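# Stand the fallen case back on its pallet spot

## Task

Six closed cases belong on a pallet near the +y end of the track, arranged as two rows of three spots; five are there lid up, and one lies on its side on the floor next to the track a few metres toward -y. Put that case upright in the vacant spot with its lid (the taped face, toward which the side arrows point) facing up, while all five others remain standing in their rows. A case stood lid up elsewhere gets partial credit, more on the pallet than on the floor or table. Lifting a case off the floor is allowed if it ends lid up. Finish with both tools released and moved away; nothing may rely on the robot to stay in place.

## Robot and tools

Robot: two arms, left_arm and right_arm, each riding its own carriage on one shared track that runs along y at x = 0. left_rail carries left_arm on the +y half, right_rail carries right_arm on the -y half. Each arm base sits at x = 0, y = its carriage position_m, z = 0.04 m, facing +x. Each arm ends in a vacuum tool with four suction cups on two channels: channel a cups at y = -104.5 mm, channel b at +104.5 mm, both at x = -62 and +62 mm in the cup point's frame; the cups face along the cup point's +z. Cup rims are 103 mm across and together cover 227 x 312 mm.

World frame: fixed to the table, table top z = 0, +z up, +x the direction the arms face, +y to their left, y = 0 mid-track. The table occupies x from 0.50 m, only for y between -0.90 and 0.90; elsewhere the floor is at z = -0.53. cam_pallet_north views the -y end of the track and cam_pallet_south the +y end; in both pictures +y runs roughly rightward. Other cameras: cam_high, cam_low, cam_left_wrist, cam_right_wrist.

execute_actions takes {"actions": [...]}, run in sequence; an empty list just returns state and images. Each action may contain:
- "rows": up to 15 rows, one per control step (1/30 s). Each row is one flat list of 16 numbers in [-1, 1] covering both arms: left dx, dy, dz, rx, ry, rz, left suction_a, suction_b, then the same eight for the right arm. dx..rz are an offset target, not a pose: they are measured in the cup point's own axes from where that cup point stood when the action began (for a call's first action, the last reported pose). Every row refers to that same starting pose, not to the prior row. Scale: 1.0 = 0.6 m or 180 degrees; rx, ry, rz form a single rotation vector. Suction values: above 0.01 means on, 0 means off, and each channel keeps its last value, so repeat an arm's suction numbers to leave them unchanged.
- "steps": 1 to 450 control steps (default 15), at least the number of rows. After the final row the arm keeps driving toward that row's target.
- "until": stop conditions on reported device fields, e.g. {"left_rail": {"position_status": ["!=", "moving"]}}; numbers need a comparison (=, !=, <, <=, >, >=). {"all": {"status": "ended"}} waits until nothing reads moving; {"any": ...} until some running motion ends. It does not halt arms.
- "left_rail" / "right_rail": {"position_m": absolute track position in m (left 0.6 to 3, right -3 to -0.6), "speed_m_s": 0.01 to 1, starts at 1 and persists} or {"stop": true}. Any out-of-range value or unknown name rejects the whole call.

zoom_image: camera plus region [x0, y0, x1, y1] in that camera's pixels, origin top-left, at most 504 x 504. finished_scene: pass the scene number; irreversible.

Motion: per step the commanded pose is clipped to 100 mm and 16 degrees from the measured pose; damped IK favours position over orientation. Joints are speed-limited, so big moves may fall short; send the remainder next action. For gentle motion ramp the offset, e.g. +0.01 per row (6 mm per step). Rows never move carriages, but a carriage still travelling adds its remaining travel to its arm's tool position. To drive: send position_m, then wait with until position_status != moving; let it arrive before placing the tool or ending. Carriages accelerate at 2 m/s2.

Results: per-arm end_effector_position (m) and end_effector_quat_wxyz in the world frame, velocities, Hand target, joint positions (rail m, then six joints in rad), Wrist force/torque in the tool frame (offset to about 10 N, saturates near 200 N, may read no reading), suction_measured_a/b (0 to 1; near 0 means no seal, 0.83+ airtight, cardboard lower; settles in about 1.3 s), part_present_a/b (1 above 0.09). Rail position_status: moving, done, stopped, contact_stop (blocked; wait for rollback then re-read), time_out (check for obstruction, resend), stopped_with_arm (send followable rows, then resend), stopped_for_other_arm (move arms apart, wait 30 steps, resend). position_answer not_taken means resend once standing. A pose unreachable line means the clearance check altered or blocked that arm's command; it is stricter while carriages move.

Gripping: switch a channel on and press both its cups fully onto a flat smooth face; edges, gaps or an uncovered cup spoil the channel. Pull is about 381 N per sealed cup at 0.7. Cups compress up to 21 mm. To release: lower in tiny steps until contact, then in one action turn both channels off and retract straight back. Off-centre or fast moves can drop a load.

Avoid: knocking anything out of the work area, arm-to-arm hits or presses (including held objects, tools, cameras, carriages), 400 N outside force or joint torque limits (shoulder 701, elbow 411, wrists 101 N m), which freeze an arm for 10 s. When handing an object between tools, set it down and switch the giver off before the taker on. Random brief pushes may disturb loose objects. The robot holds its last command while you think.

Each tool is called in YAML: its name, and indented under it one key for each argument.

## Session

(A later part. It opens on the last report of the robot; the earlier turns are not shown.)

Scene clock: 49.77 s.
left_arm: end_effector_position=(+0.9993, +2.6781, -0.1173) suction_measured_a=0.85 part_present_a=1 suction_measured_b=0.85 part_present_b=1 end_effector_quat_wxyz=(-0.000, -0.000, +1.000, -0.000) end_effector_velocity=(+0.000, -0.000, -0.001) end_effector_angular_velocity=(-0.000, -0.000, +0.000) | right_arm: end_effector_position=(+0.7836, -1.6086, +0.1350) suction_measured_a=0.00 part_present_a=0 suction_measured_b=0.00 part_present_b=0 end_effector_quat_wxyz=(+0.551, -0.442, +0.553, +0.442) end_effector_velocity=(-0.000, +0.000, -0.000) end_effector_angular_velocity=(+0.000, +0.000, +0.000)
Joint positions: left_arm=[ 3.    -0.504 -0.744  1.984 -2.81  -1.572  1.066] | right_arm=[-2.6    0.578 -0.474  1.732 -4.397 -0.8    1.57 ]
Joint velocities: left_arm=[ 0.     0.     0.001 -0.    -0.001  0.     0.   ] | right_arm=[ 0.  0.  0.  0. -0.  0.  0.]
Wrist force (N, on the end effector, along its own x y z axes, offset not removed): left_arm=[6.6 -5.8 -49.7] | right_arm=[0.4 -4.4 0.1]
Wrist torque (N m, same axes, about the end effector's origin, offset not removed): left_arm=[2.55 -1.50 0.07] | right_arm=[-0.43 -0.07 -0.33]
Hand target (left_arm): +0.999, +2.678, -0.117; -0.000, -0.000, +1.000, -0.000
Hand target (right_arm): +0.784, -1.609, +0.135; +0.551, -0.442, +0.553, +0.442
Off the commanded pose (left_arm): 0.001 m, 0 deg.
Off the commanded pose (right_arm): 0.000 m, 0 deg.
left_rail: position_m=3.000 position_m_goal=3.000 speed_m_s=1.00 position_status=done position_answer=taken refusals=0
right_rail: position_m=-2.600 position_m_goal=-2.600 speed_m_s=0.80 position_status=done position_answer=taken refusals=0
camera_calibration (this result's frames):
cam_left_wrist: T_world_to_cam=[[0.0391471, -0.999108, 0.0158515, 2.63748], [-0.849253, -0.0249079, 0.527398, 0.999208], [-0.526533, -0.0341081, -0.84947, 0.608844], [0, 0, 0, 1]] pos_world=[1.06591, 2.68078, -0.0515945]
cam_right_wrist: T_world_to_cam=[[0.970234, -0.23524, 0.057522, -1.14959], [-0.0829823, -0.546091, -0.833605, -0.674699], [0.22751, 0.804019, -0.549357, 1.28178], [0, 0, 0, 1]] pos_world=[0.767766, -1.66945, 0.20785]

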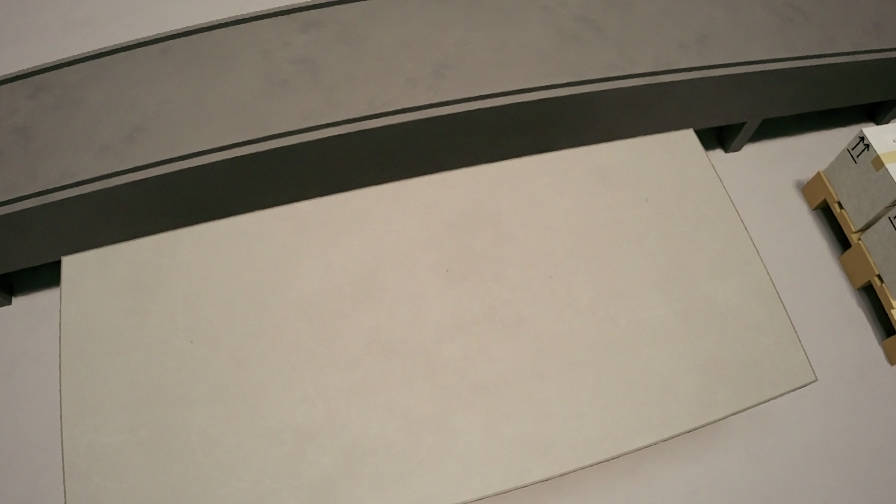

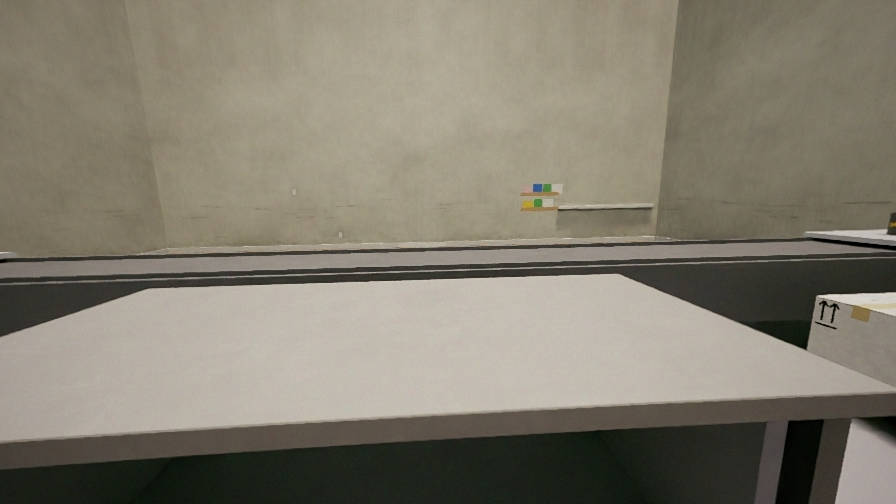

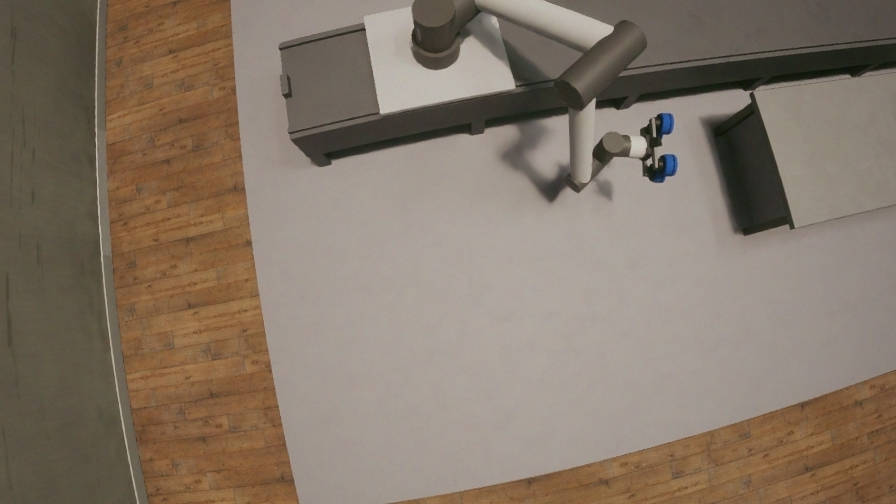

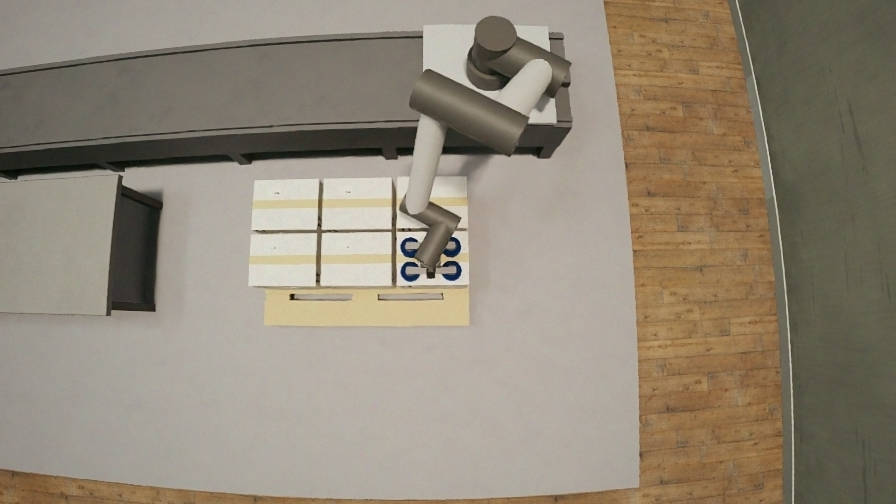

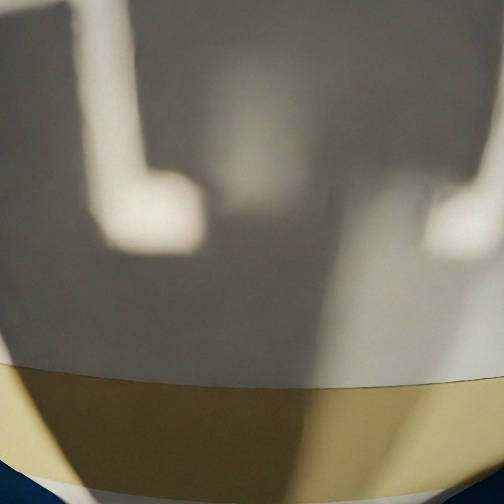

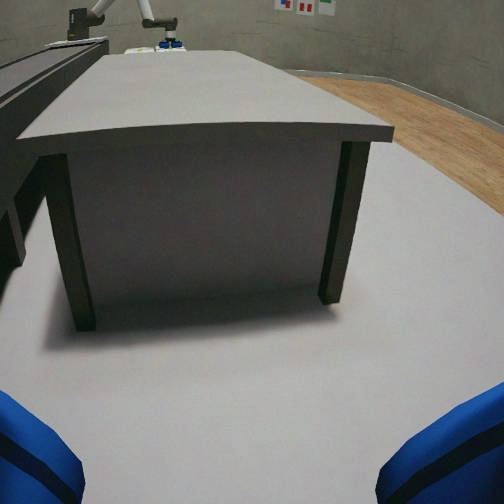

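Still free-hanging. Lower 4 mm.

execute_actions:
  actions:
    - {"rows": [[0,0,0.0067,0,0,0,1,1,0,0,0,0,0,0,0,0]], "steps": 1}

zoom_image:
  camera: "cam_right_wrist"
  region: [130, 25, 200, 65]

Scene clock: 50.00 s.
left_arm: end_effector_position=(+0.9993, +2.6781, -0.1175) suction_measured_a=0.85 part_present_a=1 suction_measured_b=0.85 part_present_b=1 end_effector_quat_wxyz=(-0.000, -0.000, +1.000, -0.000) end_effector_velocity=(+0.000, -0.000, -0.008) end_effector_angular_velocity=(-0.000, -0.001, +0.000) | right_arm: end_effector_position=(+0.7836, -1.6086, +0.1350) suction_measured_a=0.00 part_present_a=0 suction_measured_b=0.00 part_present_b=0 end_effector_quat_wxyz=(+0.551, -0.442, +0.553, +0.442) end_effector_velocity=(+0.000, -0.000, +0.000) end_effector_angular_velocity=(+0.000, -0.000, -0.000)
Joint positions: left_arm=[ 3.    -0.504 -0.744  1.983 -2.81  -1.572  1.066] | right_arm=[-2.6    0.578 -0.474  1.732 -4.397 -0.8    1.57 ]
Joint velocities: left_arm=[ 0.     0.     0.01  -0.002 -0.009  0.    -0.   ] | right_arm=[ 0. -0. -0.  0. -0. -0.  0.]
Wrist force (N, on the end effector, along its own x y z axes, offset not removed): left_arm=[5.7 -3.4 -51.9] | right_arm=[0.0 -4.9 2.6]
Wrist torque (N m, same axes, about the end effector's origin, offset not removed): left_arm=[2.98 -1.31 -0.21] | right_arm=[-0.43 0.05 -0.42]
Hand target (left_arm): +0.999, +2.678, -0.121; -0.000, -0.000, +1.000, -0.000
Hand target (right_arm): +0.784, -1.609, +0.135; +0.551, -0.442, +0.553, +0.442
Off the commanded pose (left_arm): 0.004 m, 0 deg.
Off the commanded pose (right_arm): 0.000 m, 0 deg.
left_rail: position_m=3.000 position_m_goal=3.000 speed_m_s=1.00 position_status=done position_answer=taken refusals=0
right_rail: position_m=-2.600 position_m_goal=-2.600 speed_m_s=0.80 position_status=done position_answer=taken refusals=0
camera_calibration (this result's frames):
cam_left_wrist: T_world_to_cam=[[0.0391466, -0.999108, 0.0158558, 2.63747], [-0.849258, -0.0249056, 0.52739, 0.999304], [-0.526525, -0.0341112, -0.849475, 0.608729], [0, 0, 0, 1]] pos_world=[1.06593, 2.68077, -0.0517424]
cam_right_wrist: T_world_to_cam=[[0.970234, -0.235241, 0.0575219, -1.14959], [-0.0829825, -0.546092, -0.833605, -0.6747], [0.22751, 0.804019, -0.549357, 1.28178], [0, 0, 0, 1]] pos_world=[0.767766, -1.66945, 0.20785]

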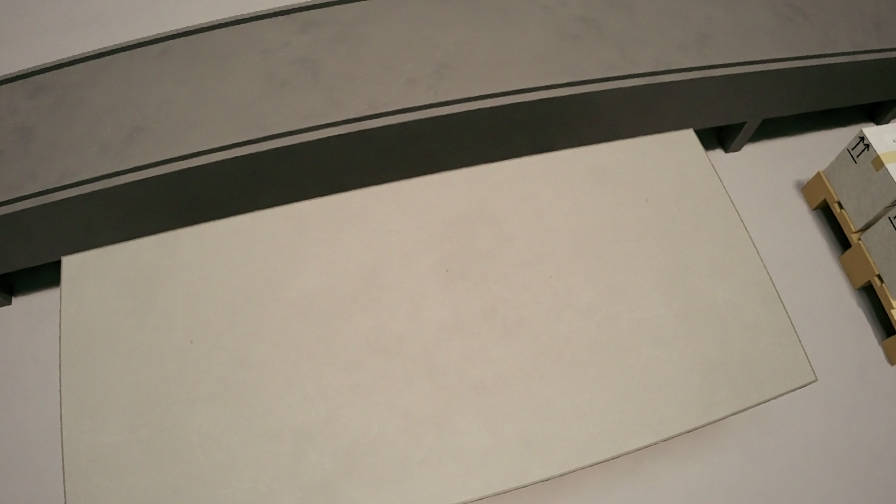

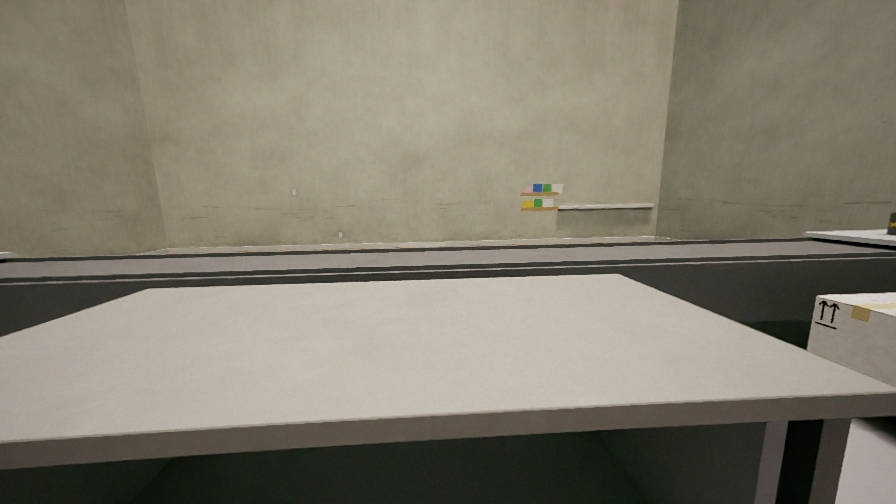

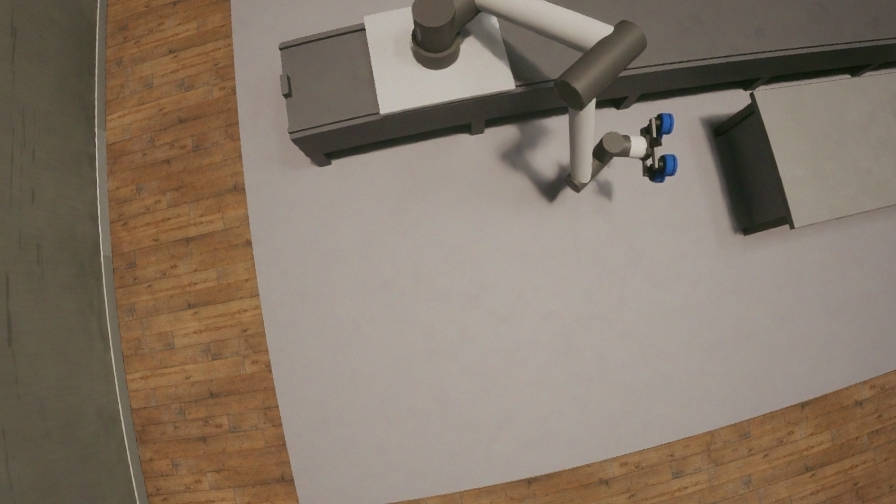

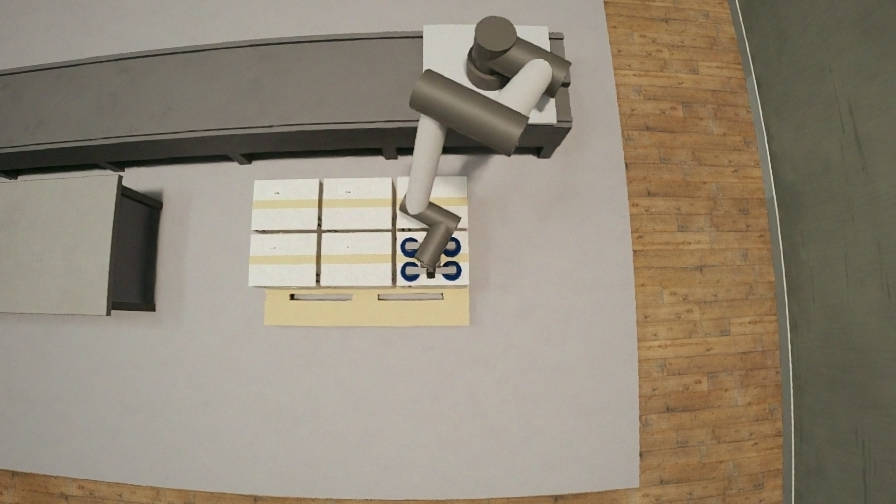

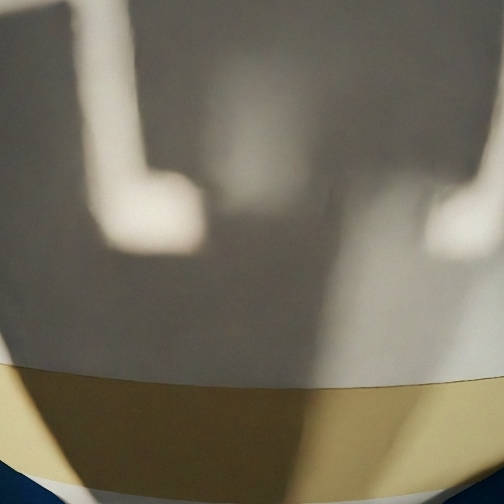

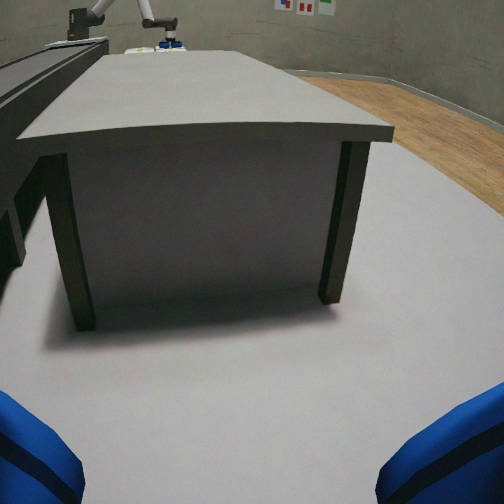

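Region (130, 25, 200, 65) of cam_right_wrist's 504x504 image, scaled by 7.200, with more detail than that image has; it fills the top 288 rows of this view, and the rest is white.

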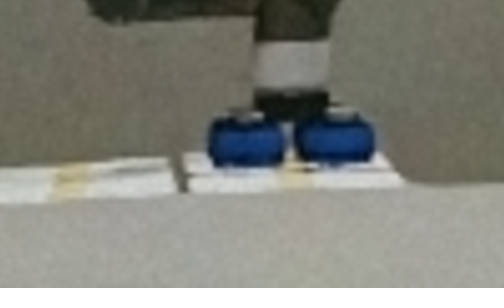

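execute_actions:
  actions: []

Scene clock: 50.27 s.
left_arm: end_effector_position=(+0.9992, +2.6781, -0.1208) suction_measured_a=0.85 part_present_a=1 suction_measured_b=0.85 part_present_b=1 end_effector_quat_wxyz=(-0.000, -0.000, +1.000, -0.000) end_effector_velocity=(-0.000, +0.000, -0.004) end_effector_angular_velocity=(+0.000, +0.000, +0.000) | right_arm: end_effector_position=(+0.7836, -1.6086, +0.1350) suction_measured_a=0.00 part_present_a=0 suction_measured_b=0.00 part_present_b=0 end_effector_quat_wxyz=(+0.551, -0.442, +0.553, +0.442) end_effector_velocity=(-0.000, +0.000, -0.000) end_effector_angular_velocity=(-0.000, +0.000, +0.000)
Joint positions: left_arm=[ 3.    -0.504 -0.74   1.983 -2.814 -1.572  1.066] | right_arm=[-2.6    0.578 -0.474  1.732 -4.397 -0.8    1.57 ]
Joint velocities: left_arm=[ 0.     0.     0.005 -0.001 -0.004 -0.    -0.   ] | right_arm=[ 0.  0.  0. -0.  0.  0. -0.]
Wrist force (N, on the end effector, along its own x y z axes, offset not removed): left_arm=[0.2 6.4 -48.7] | right_arm=[0.3 -5.0 -0.6]
Wrist torque (N m, same axes, about the end effector's origin, offset not removed): left_arm=[4.22 -0.92 -0.24] | right_arm=[-0.41 0.03 -0.36]
Hand target (left_arm): +0.999, +2.678, -0.121; -0.000, -0.000, +1.000, -0.000
Hand target (right_arm): +0.784, -1.609, +0.135; +0.551, -0.442, +0.553, +0.442
Off the commanded pose (left_arm): 0.001 m, 0 deg.
Off the commanded pose (right_arm): 0.000 m, 0 deg.
left_rail: position_m=3.000 position_m_goal=3.000 speed_m_s=1.00 position_status=done position_answer=taken refusals=0
right_rail: position_m=-2.600 position_m_goal=-2.600 speed_m_s=0.80 position_status=done position_answer=taken refusals=0
camera_calibration (this result's frames):
cam_left_wrist: T_world_to_cam=[[0.0391474, -0.999108, 0.0158216, 2.63754], [-0.84924, -0.0249232, 0.527418, 1.00108], [-0.526554, -0.0340834, -0.849458, 0.605818], [0, 0, 0, 1]] pos_world=[1.0659, 2.68079, -0.0550989]
cam_right_wrist: T_world_to_cam=[[0.970234, -0.235241, 0.0575215, -1.14959], [-0.0829828, -0.546092, -0.833605, -0.674699], [0.22751, 0.804018, -0.549357, 1.28178], [0, 0, 0, 1]] pos_world=[0.767766, -1.66945, 0.20785]

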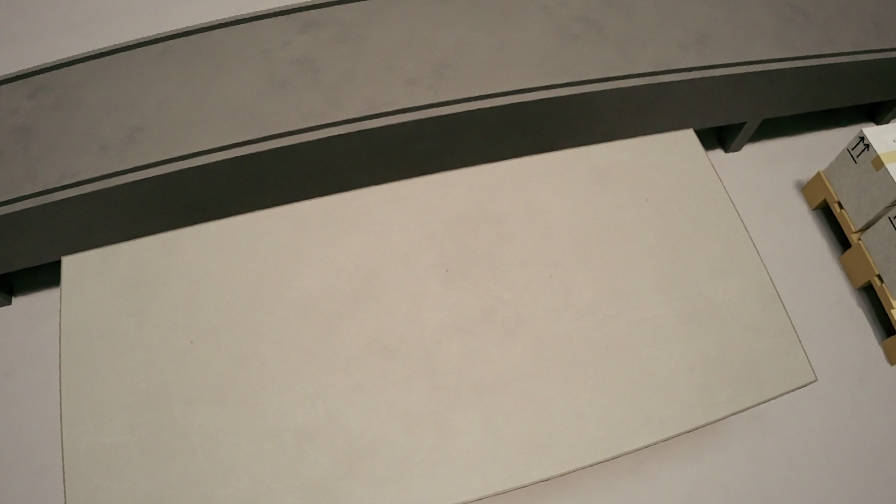

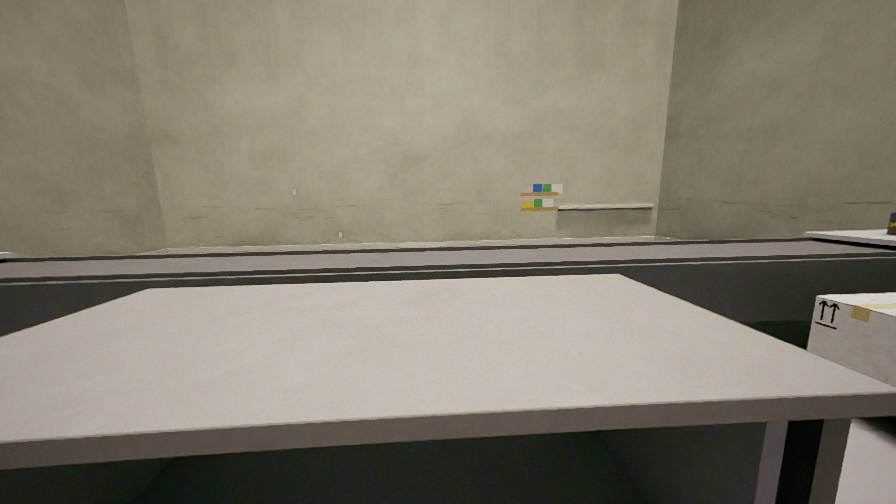

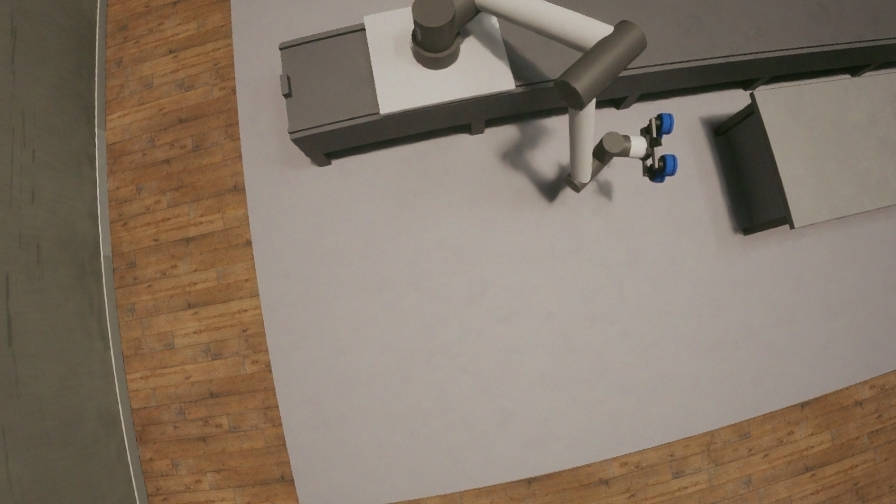

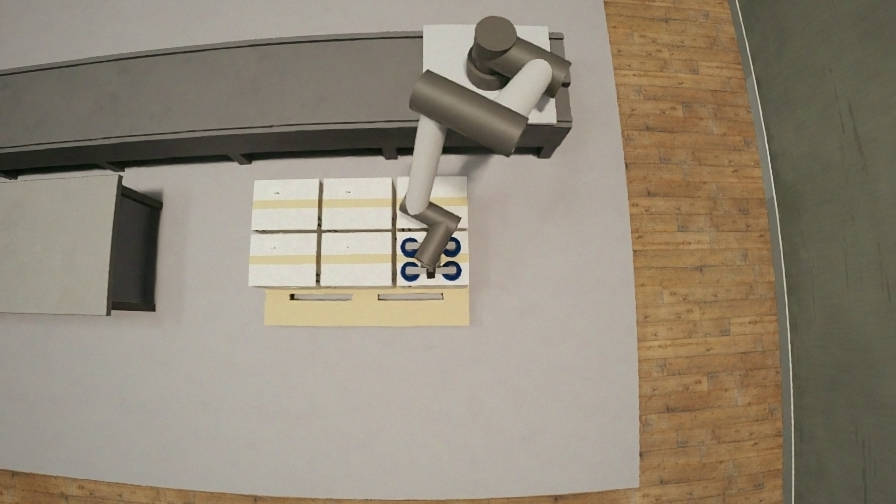

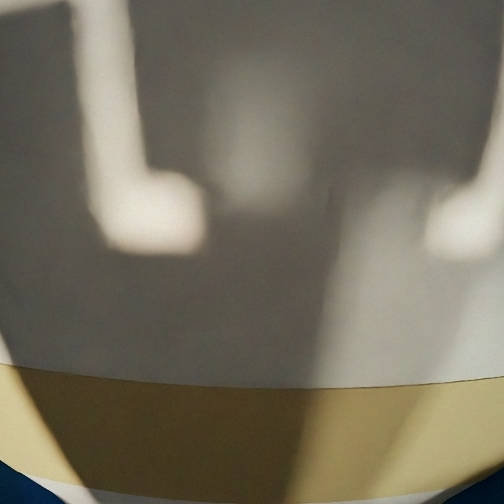

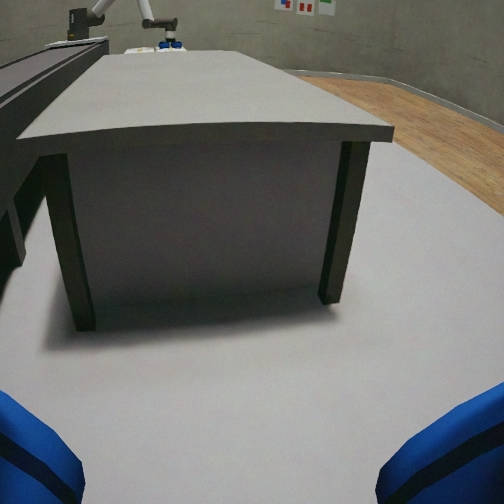

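execute_actions:
  actions:
    - {"rows": [[0,0,0.0058,0,0,0,1,1,0,0,0,0,0,0,0,0]], "steps": 1}

Scene clock: 50.43 s.
left_arm: end_effector_position=(+0.9992, +2.6781, -0.1213) suction_measured_a=0.85 part_present_a=1 suction_measured_b=0.85 part_present_b=1 end_effector_quat_wxyz=(-0.000, -0.000, +1.000, -0.000) end_effector_velocity=(+0.000, -0.000, -0.007) end_effector_angular_velocity=(-0.000, -0.000, +0.000) | right_arm: end_effector_position=(+0.7836, -1.6086, +0.1350) suction_measured_a=0.00 part_present_a=0 suction_measured_b=0.00 part_present_b=0 end_effector_quat_wxyz=(+0.551, -0.442, +0.553, +0.442) end_effector_velocity=(+0.000, +0.000, +0.000) end_effector_angular_velocity=(+0.000, -0.000, +0.000)
Joint positions: left_arm=[ 3.    -0.504 -0.739  1.983 -2.814 -1.572  1.066] | right_arm=[-2.6    0.578 -0.474  1.732 -4.397 -0.8    1.57 ]
Joint velocities: left_arm=[ 0.     0.     0.009 -0.001 -0.008  0.    -0.   ] | right_arm=[ 0. -0. -0. -0.  0.  0. -0.]
Wrist force (N, on the end effector, along its own x y z axes, offset not removed): left_arm=[5.1 -12.8 -48.7] | right_arm=[-0.6 -3.1 1.7]
Wrist torque (N m, same axes, about the end effector's origin, offset not removed): left_arm=[1.84 -1.04 -0.09] | right_arm=[-0.16 0.15 -0.36]
Hand target (left_arm): +0.999, +2.678, -0.124; -0.000, -0.000, +1.000, -0.000
Hand target (right_arm): +0.784, -1.609, +0.135; +0.551, -0.442, +0.553, +0.442
Off the commanded pose (left_arm): 0.003 m, 0 deg.
Off the commanded pose (right_arm): 0.000 m, 0 deg.
left_rail: position_m=3.000 position_m_goal=3.000 speed_m_s=1.00 position_status=done position_answer=taken refusals=0
right_rail: position_m=-2.600 position_m_goal=-2.600 speed_m_s=0.80 position_status=done position_answer=taken refusals=0
camera_calibration (this result's frames):
cam_left_wrist: T_world_to_cam=[[0.0391471, -0.999108, 0.0158291, 2.63755], [-0.849247, -0.0249194, 0.527407, 1.0013], [-0.526543, -0.0340893, -0.849465, 0.605461], [0, 0, 0, 1]] pos_world=[1.0659, 2.68079, -0.0555262]
cam_right_wrist: T_world_to_cam=[[0.970234, -0.23524, 0.0575217, -1.14959], [-0.0829824, -0.546092, -0.833605, -0.674699], [0.22751, 0.804019, -0.549357, 1.28178], [0, 0, 0, 1]] pos_world=[0.767766, -1.66945, 0.20785]

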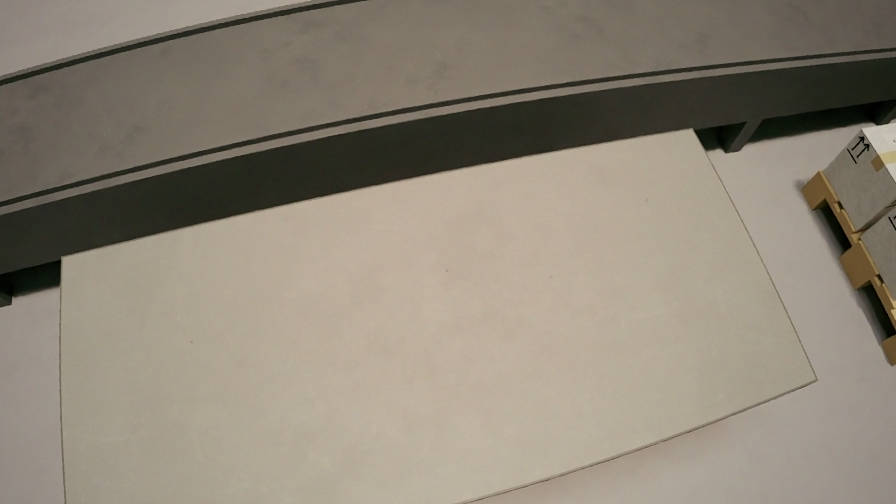

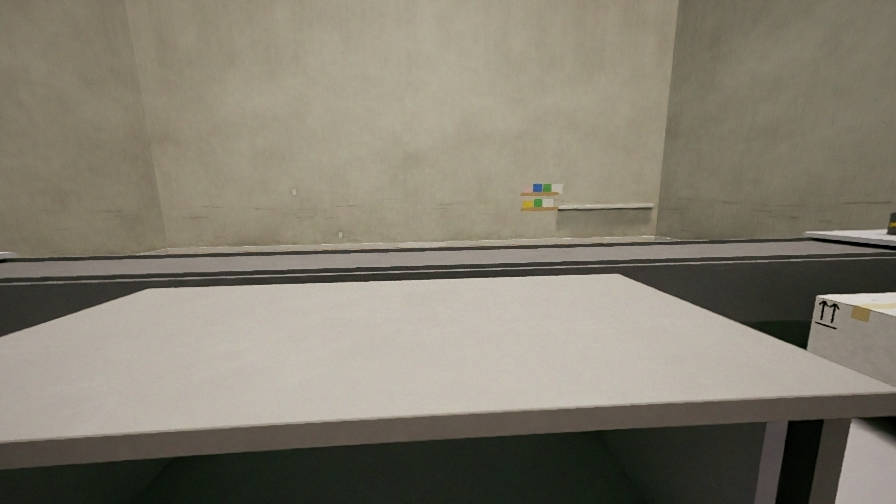

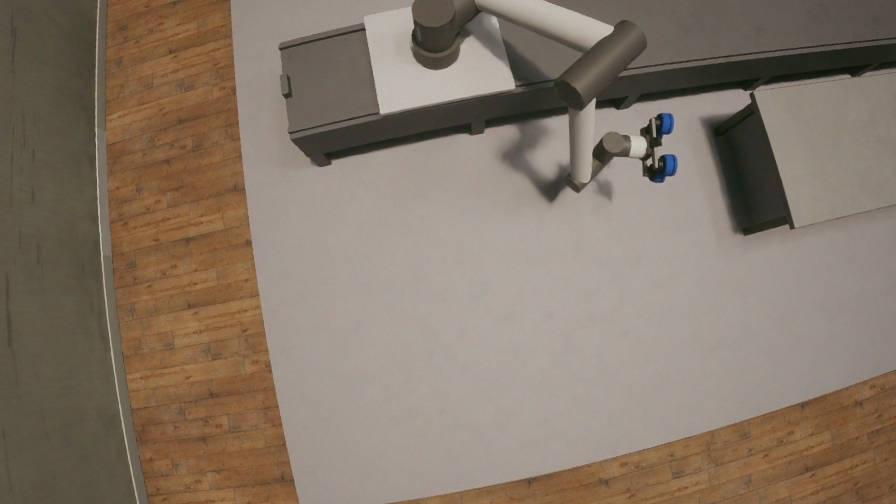

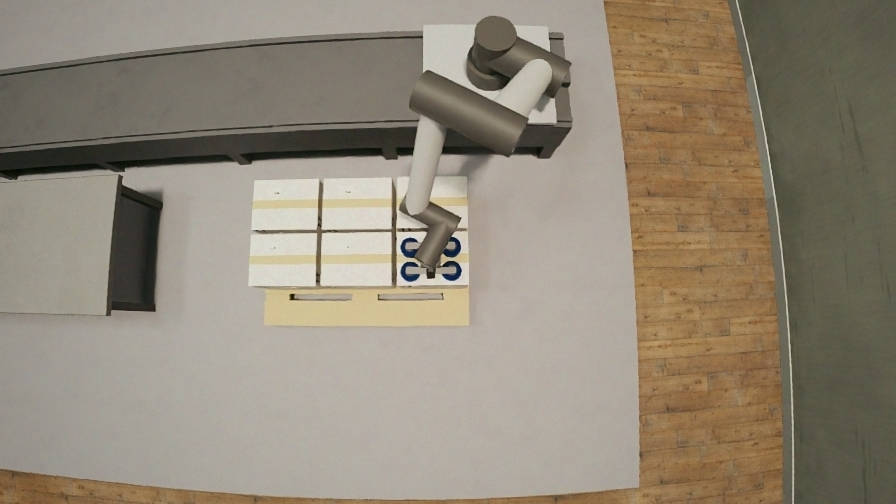

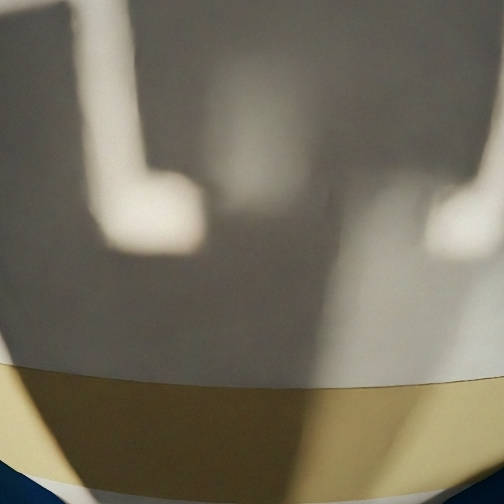

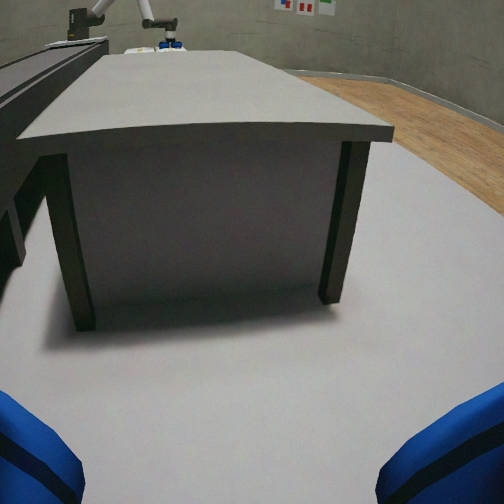

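zoom_image:
  camera: "cam_pallet_south"
  region: [360, 165, 490, 295]

Region (360, 165, 490, 295) of cam_pallet_south's 896x504 image, scaled by 3.877, with more detail than that image has.

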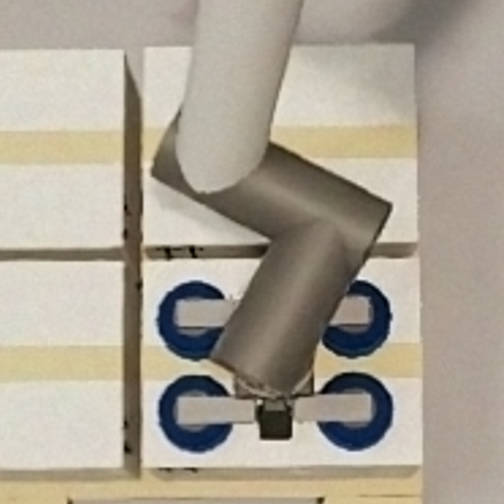

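Alignment is excellent. Checking contact.

execute_actions:
  actions: []

Scene clock: 50.80 s.
left_arm: end_effector_position=(+0.9994, +2.6780, -0.1238) suction_measured_a=0.85 part_present_a=1 suction_measured_b=0.85 part_present_b=1 end_effector_quat_wxyz=(-0.000, -0.000, +1.000, -0.000) end_effector_velocity=(+0.000, -0.000, -0.001) end_effector_angular_velocity=(-0.000, -0.000, -0.000) | right_arm: end_effector_position=(+0.7836, -1.6086, +0.1350) suction_measured_a=0.00 part_present_a=0 suction_measured_b=0.00 part_present_b=0 end_effector_quat_wxyz=(+0.551, -0.442, +0.553, +0.442) end_effector_velocity=(-0.000, -0.000, -0.000) end_effector_angular_velocity=(-0.000, +0.000, +0.000)
Joint positions: left_arm=[ 3.    -0.504 -0.736  1.982 -2.817 -1.572  1.066] | right_arm=[-2.6    0.578 -0.474  1.732 -4.397 -0.8    1.57 ]
Joint velocities: left_arm=[ 0.    -0.     0.001 -0.    -0.001  0.     0.   ] | right_arm=[ 0. -0.  0. -0.  0.  0. -0.]
Wrist force (N, on the end effector, along its own x y z axes, offset not removed): left_arm=[21.6 -2.9 -120.7] | right_arm=[-0.6 -2.6 1.5]
Wrist torque (N m, same axes, about the end effector's origin, offset not removed): left_arm=[-0.47 -4.57 -0.97] | right_arm=[-0.10 0.07 -0.38]
Hand target (left_arm): +0.999, +2.678, -0.124; -0.000, -0.000, +1.000, -0.000
Hand target (right_arm): +0.784, -1.609, +0.135; +0.551, -0.442, +0.553, +0.442
Off the commanded pose (left_arm): 0.001 m, 0 deg.
Off the commanded pose (right_arm): 0.000 m, 0 deg.
left_rail: position_m=3.000 position_m_goal=3.000 speed_m_s=1.00 position_status=done position_answer=taken refusals=0
right_rail: position_m=-2.600 position_m_goal=-2.600 speed_m_s=0.80 position_status=done position_answer=taken refusals=0
camera_calibration (this result's frames):
cam_left_wrist: T_world_to_cam=[[0.0391416, -0.999105, 0.016017, 2.63751], [-0.849436, -0.0248278, 0.527107, 1.00272], [-0.526238, -0.0342372, -0.849648, 0.603429], [0, 0, 0, 1]] pos_world=[1.06606, 2.68071, -0.058085]
cam_right_wrist: T_world_to_cam=[[0.970233, -0.235241, 0.057522, -1.14959], [-0.0829824, -0.546091, -0.833605, -0.674699], [0.22751, 0.804019, -0.549357, 1.28178], [0, 0, 0, 1]] pos_world=[0.767766, -1.66945, 0.20785]

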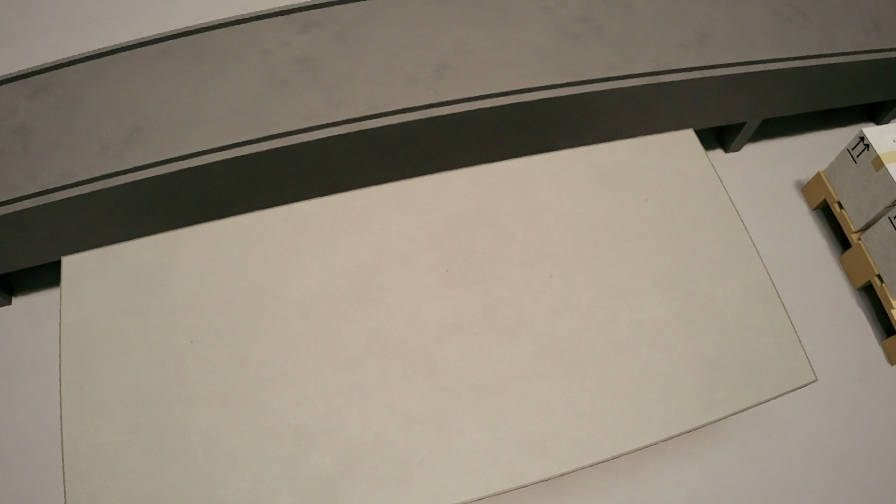

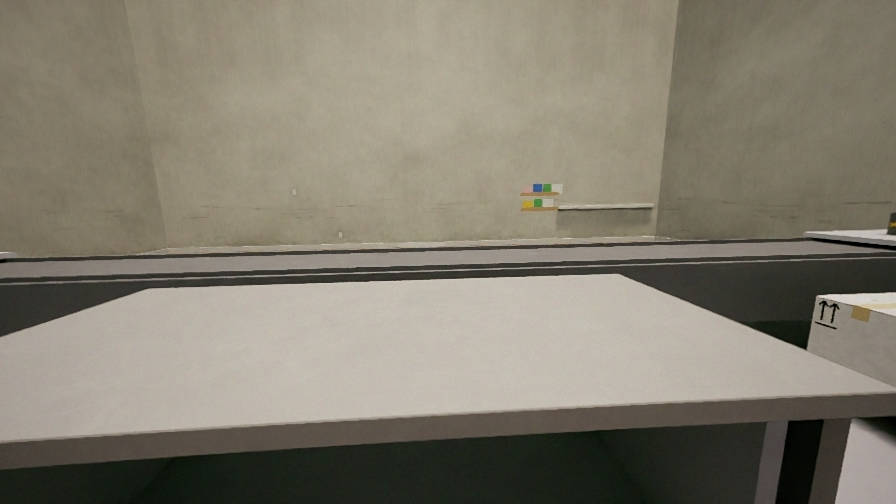

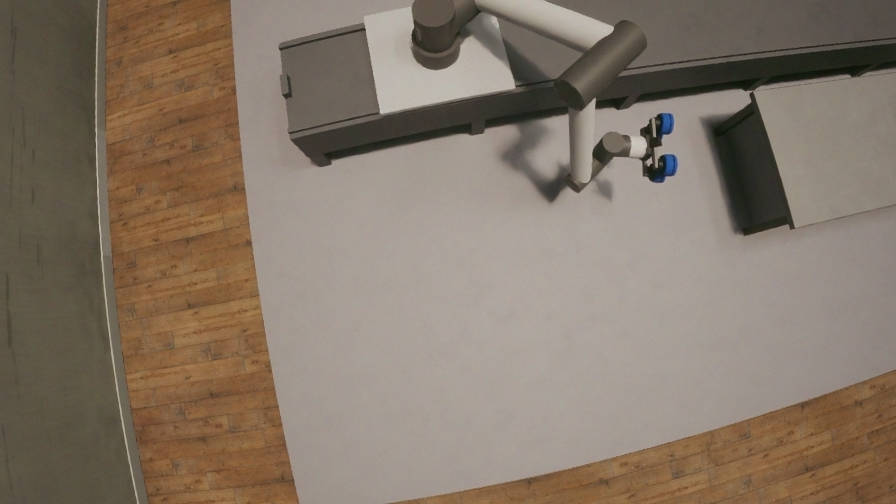

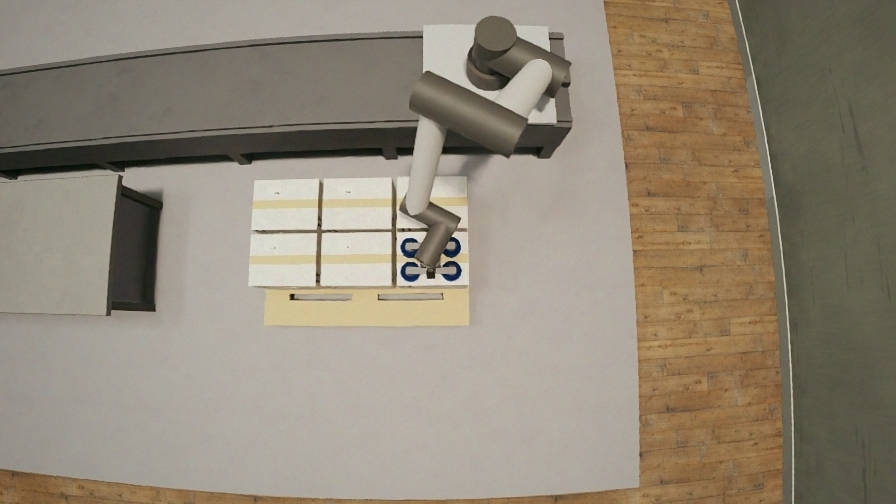

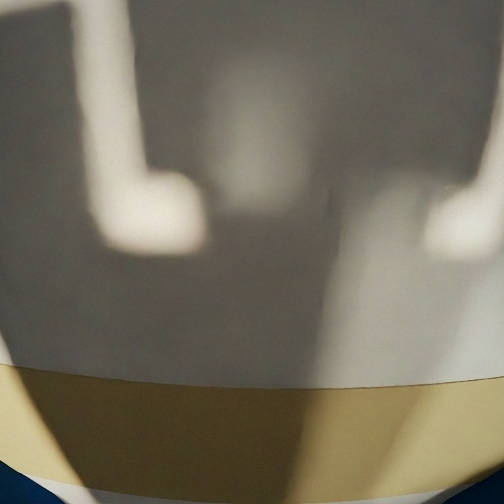

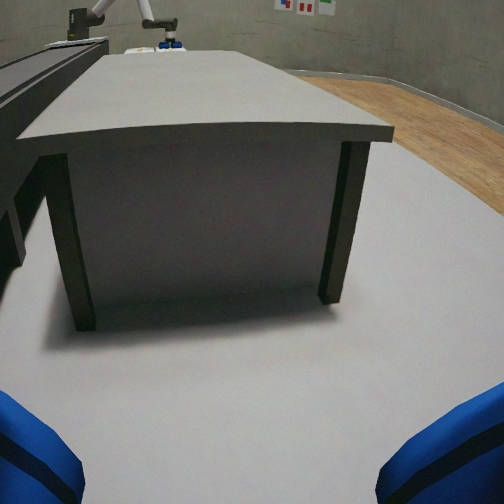

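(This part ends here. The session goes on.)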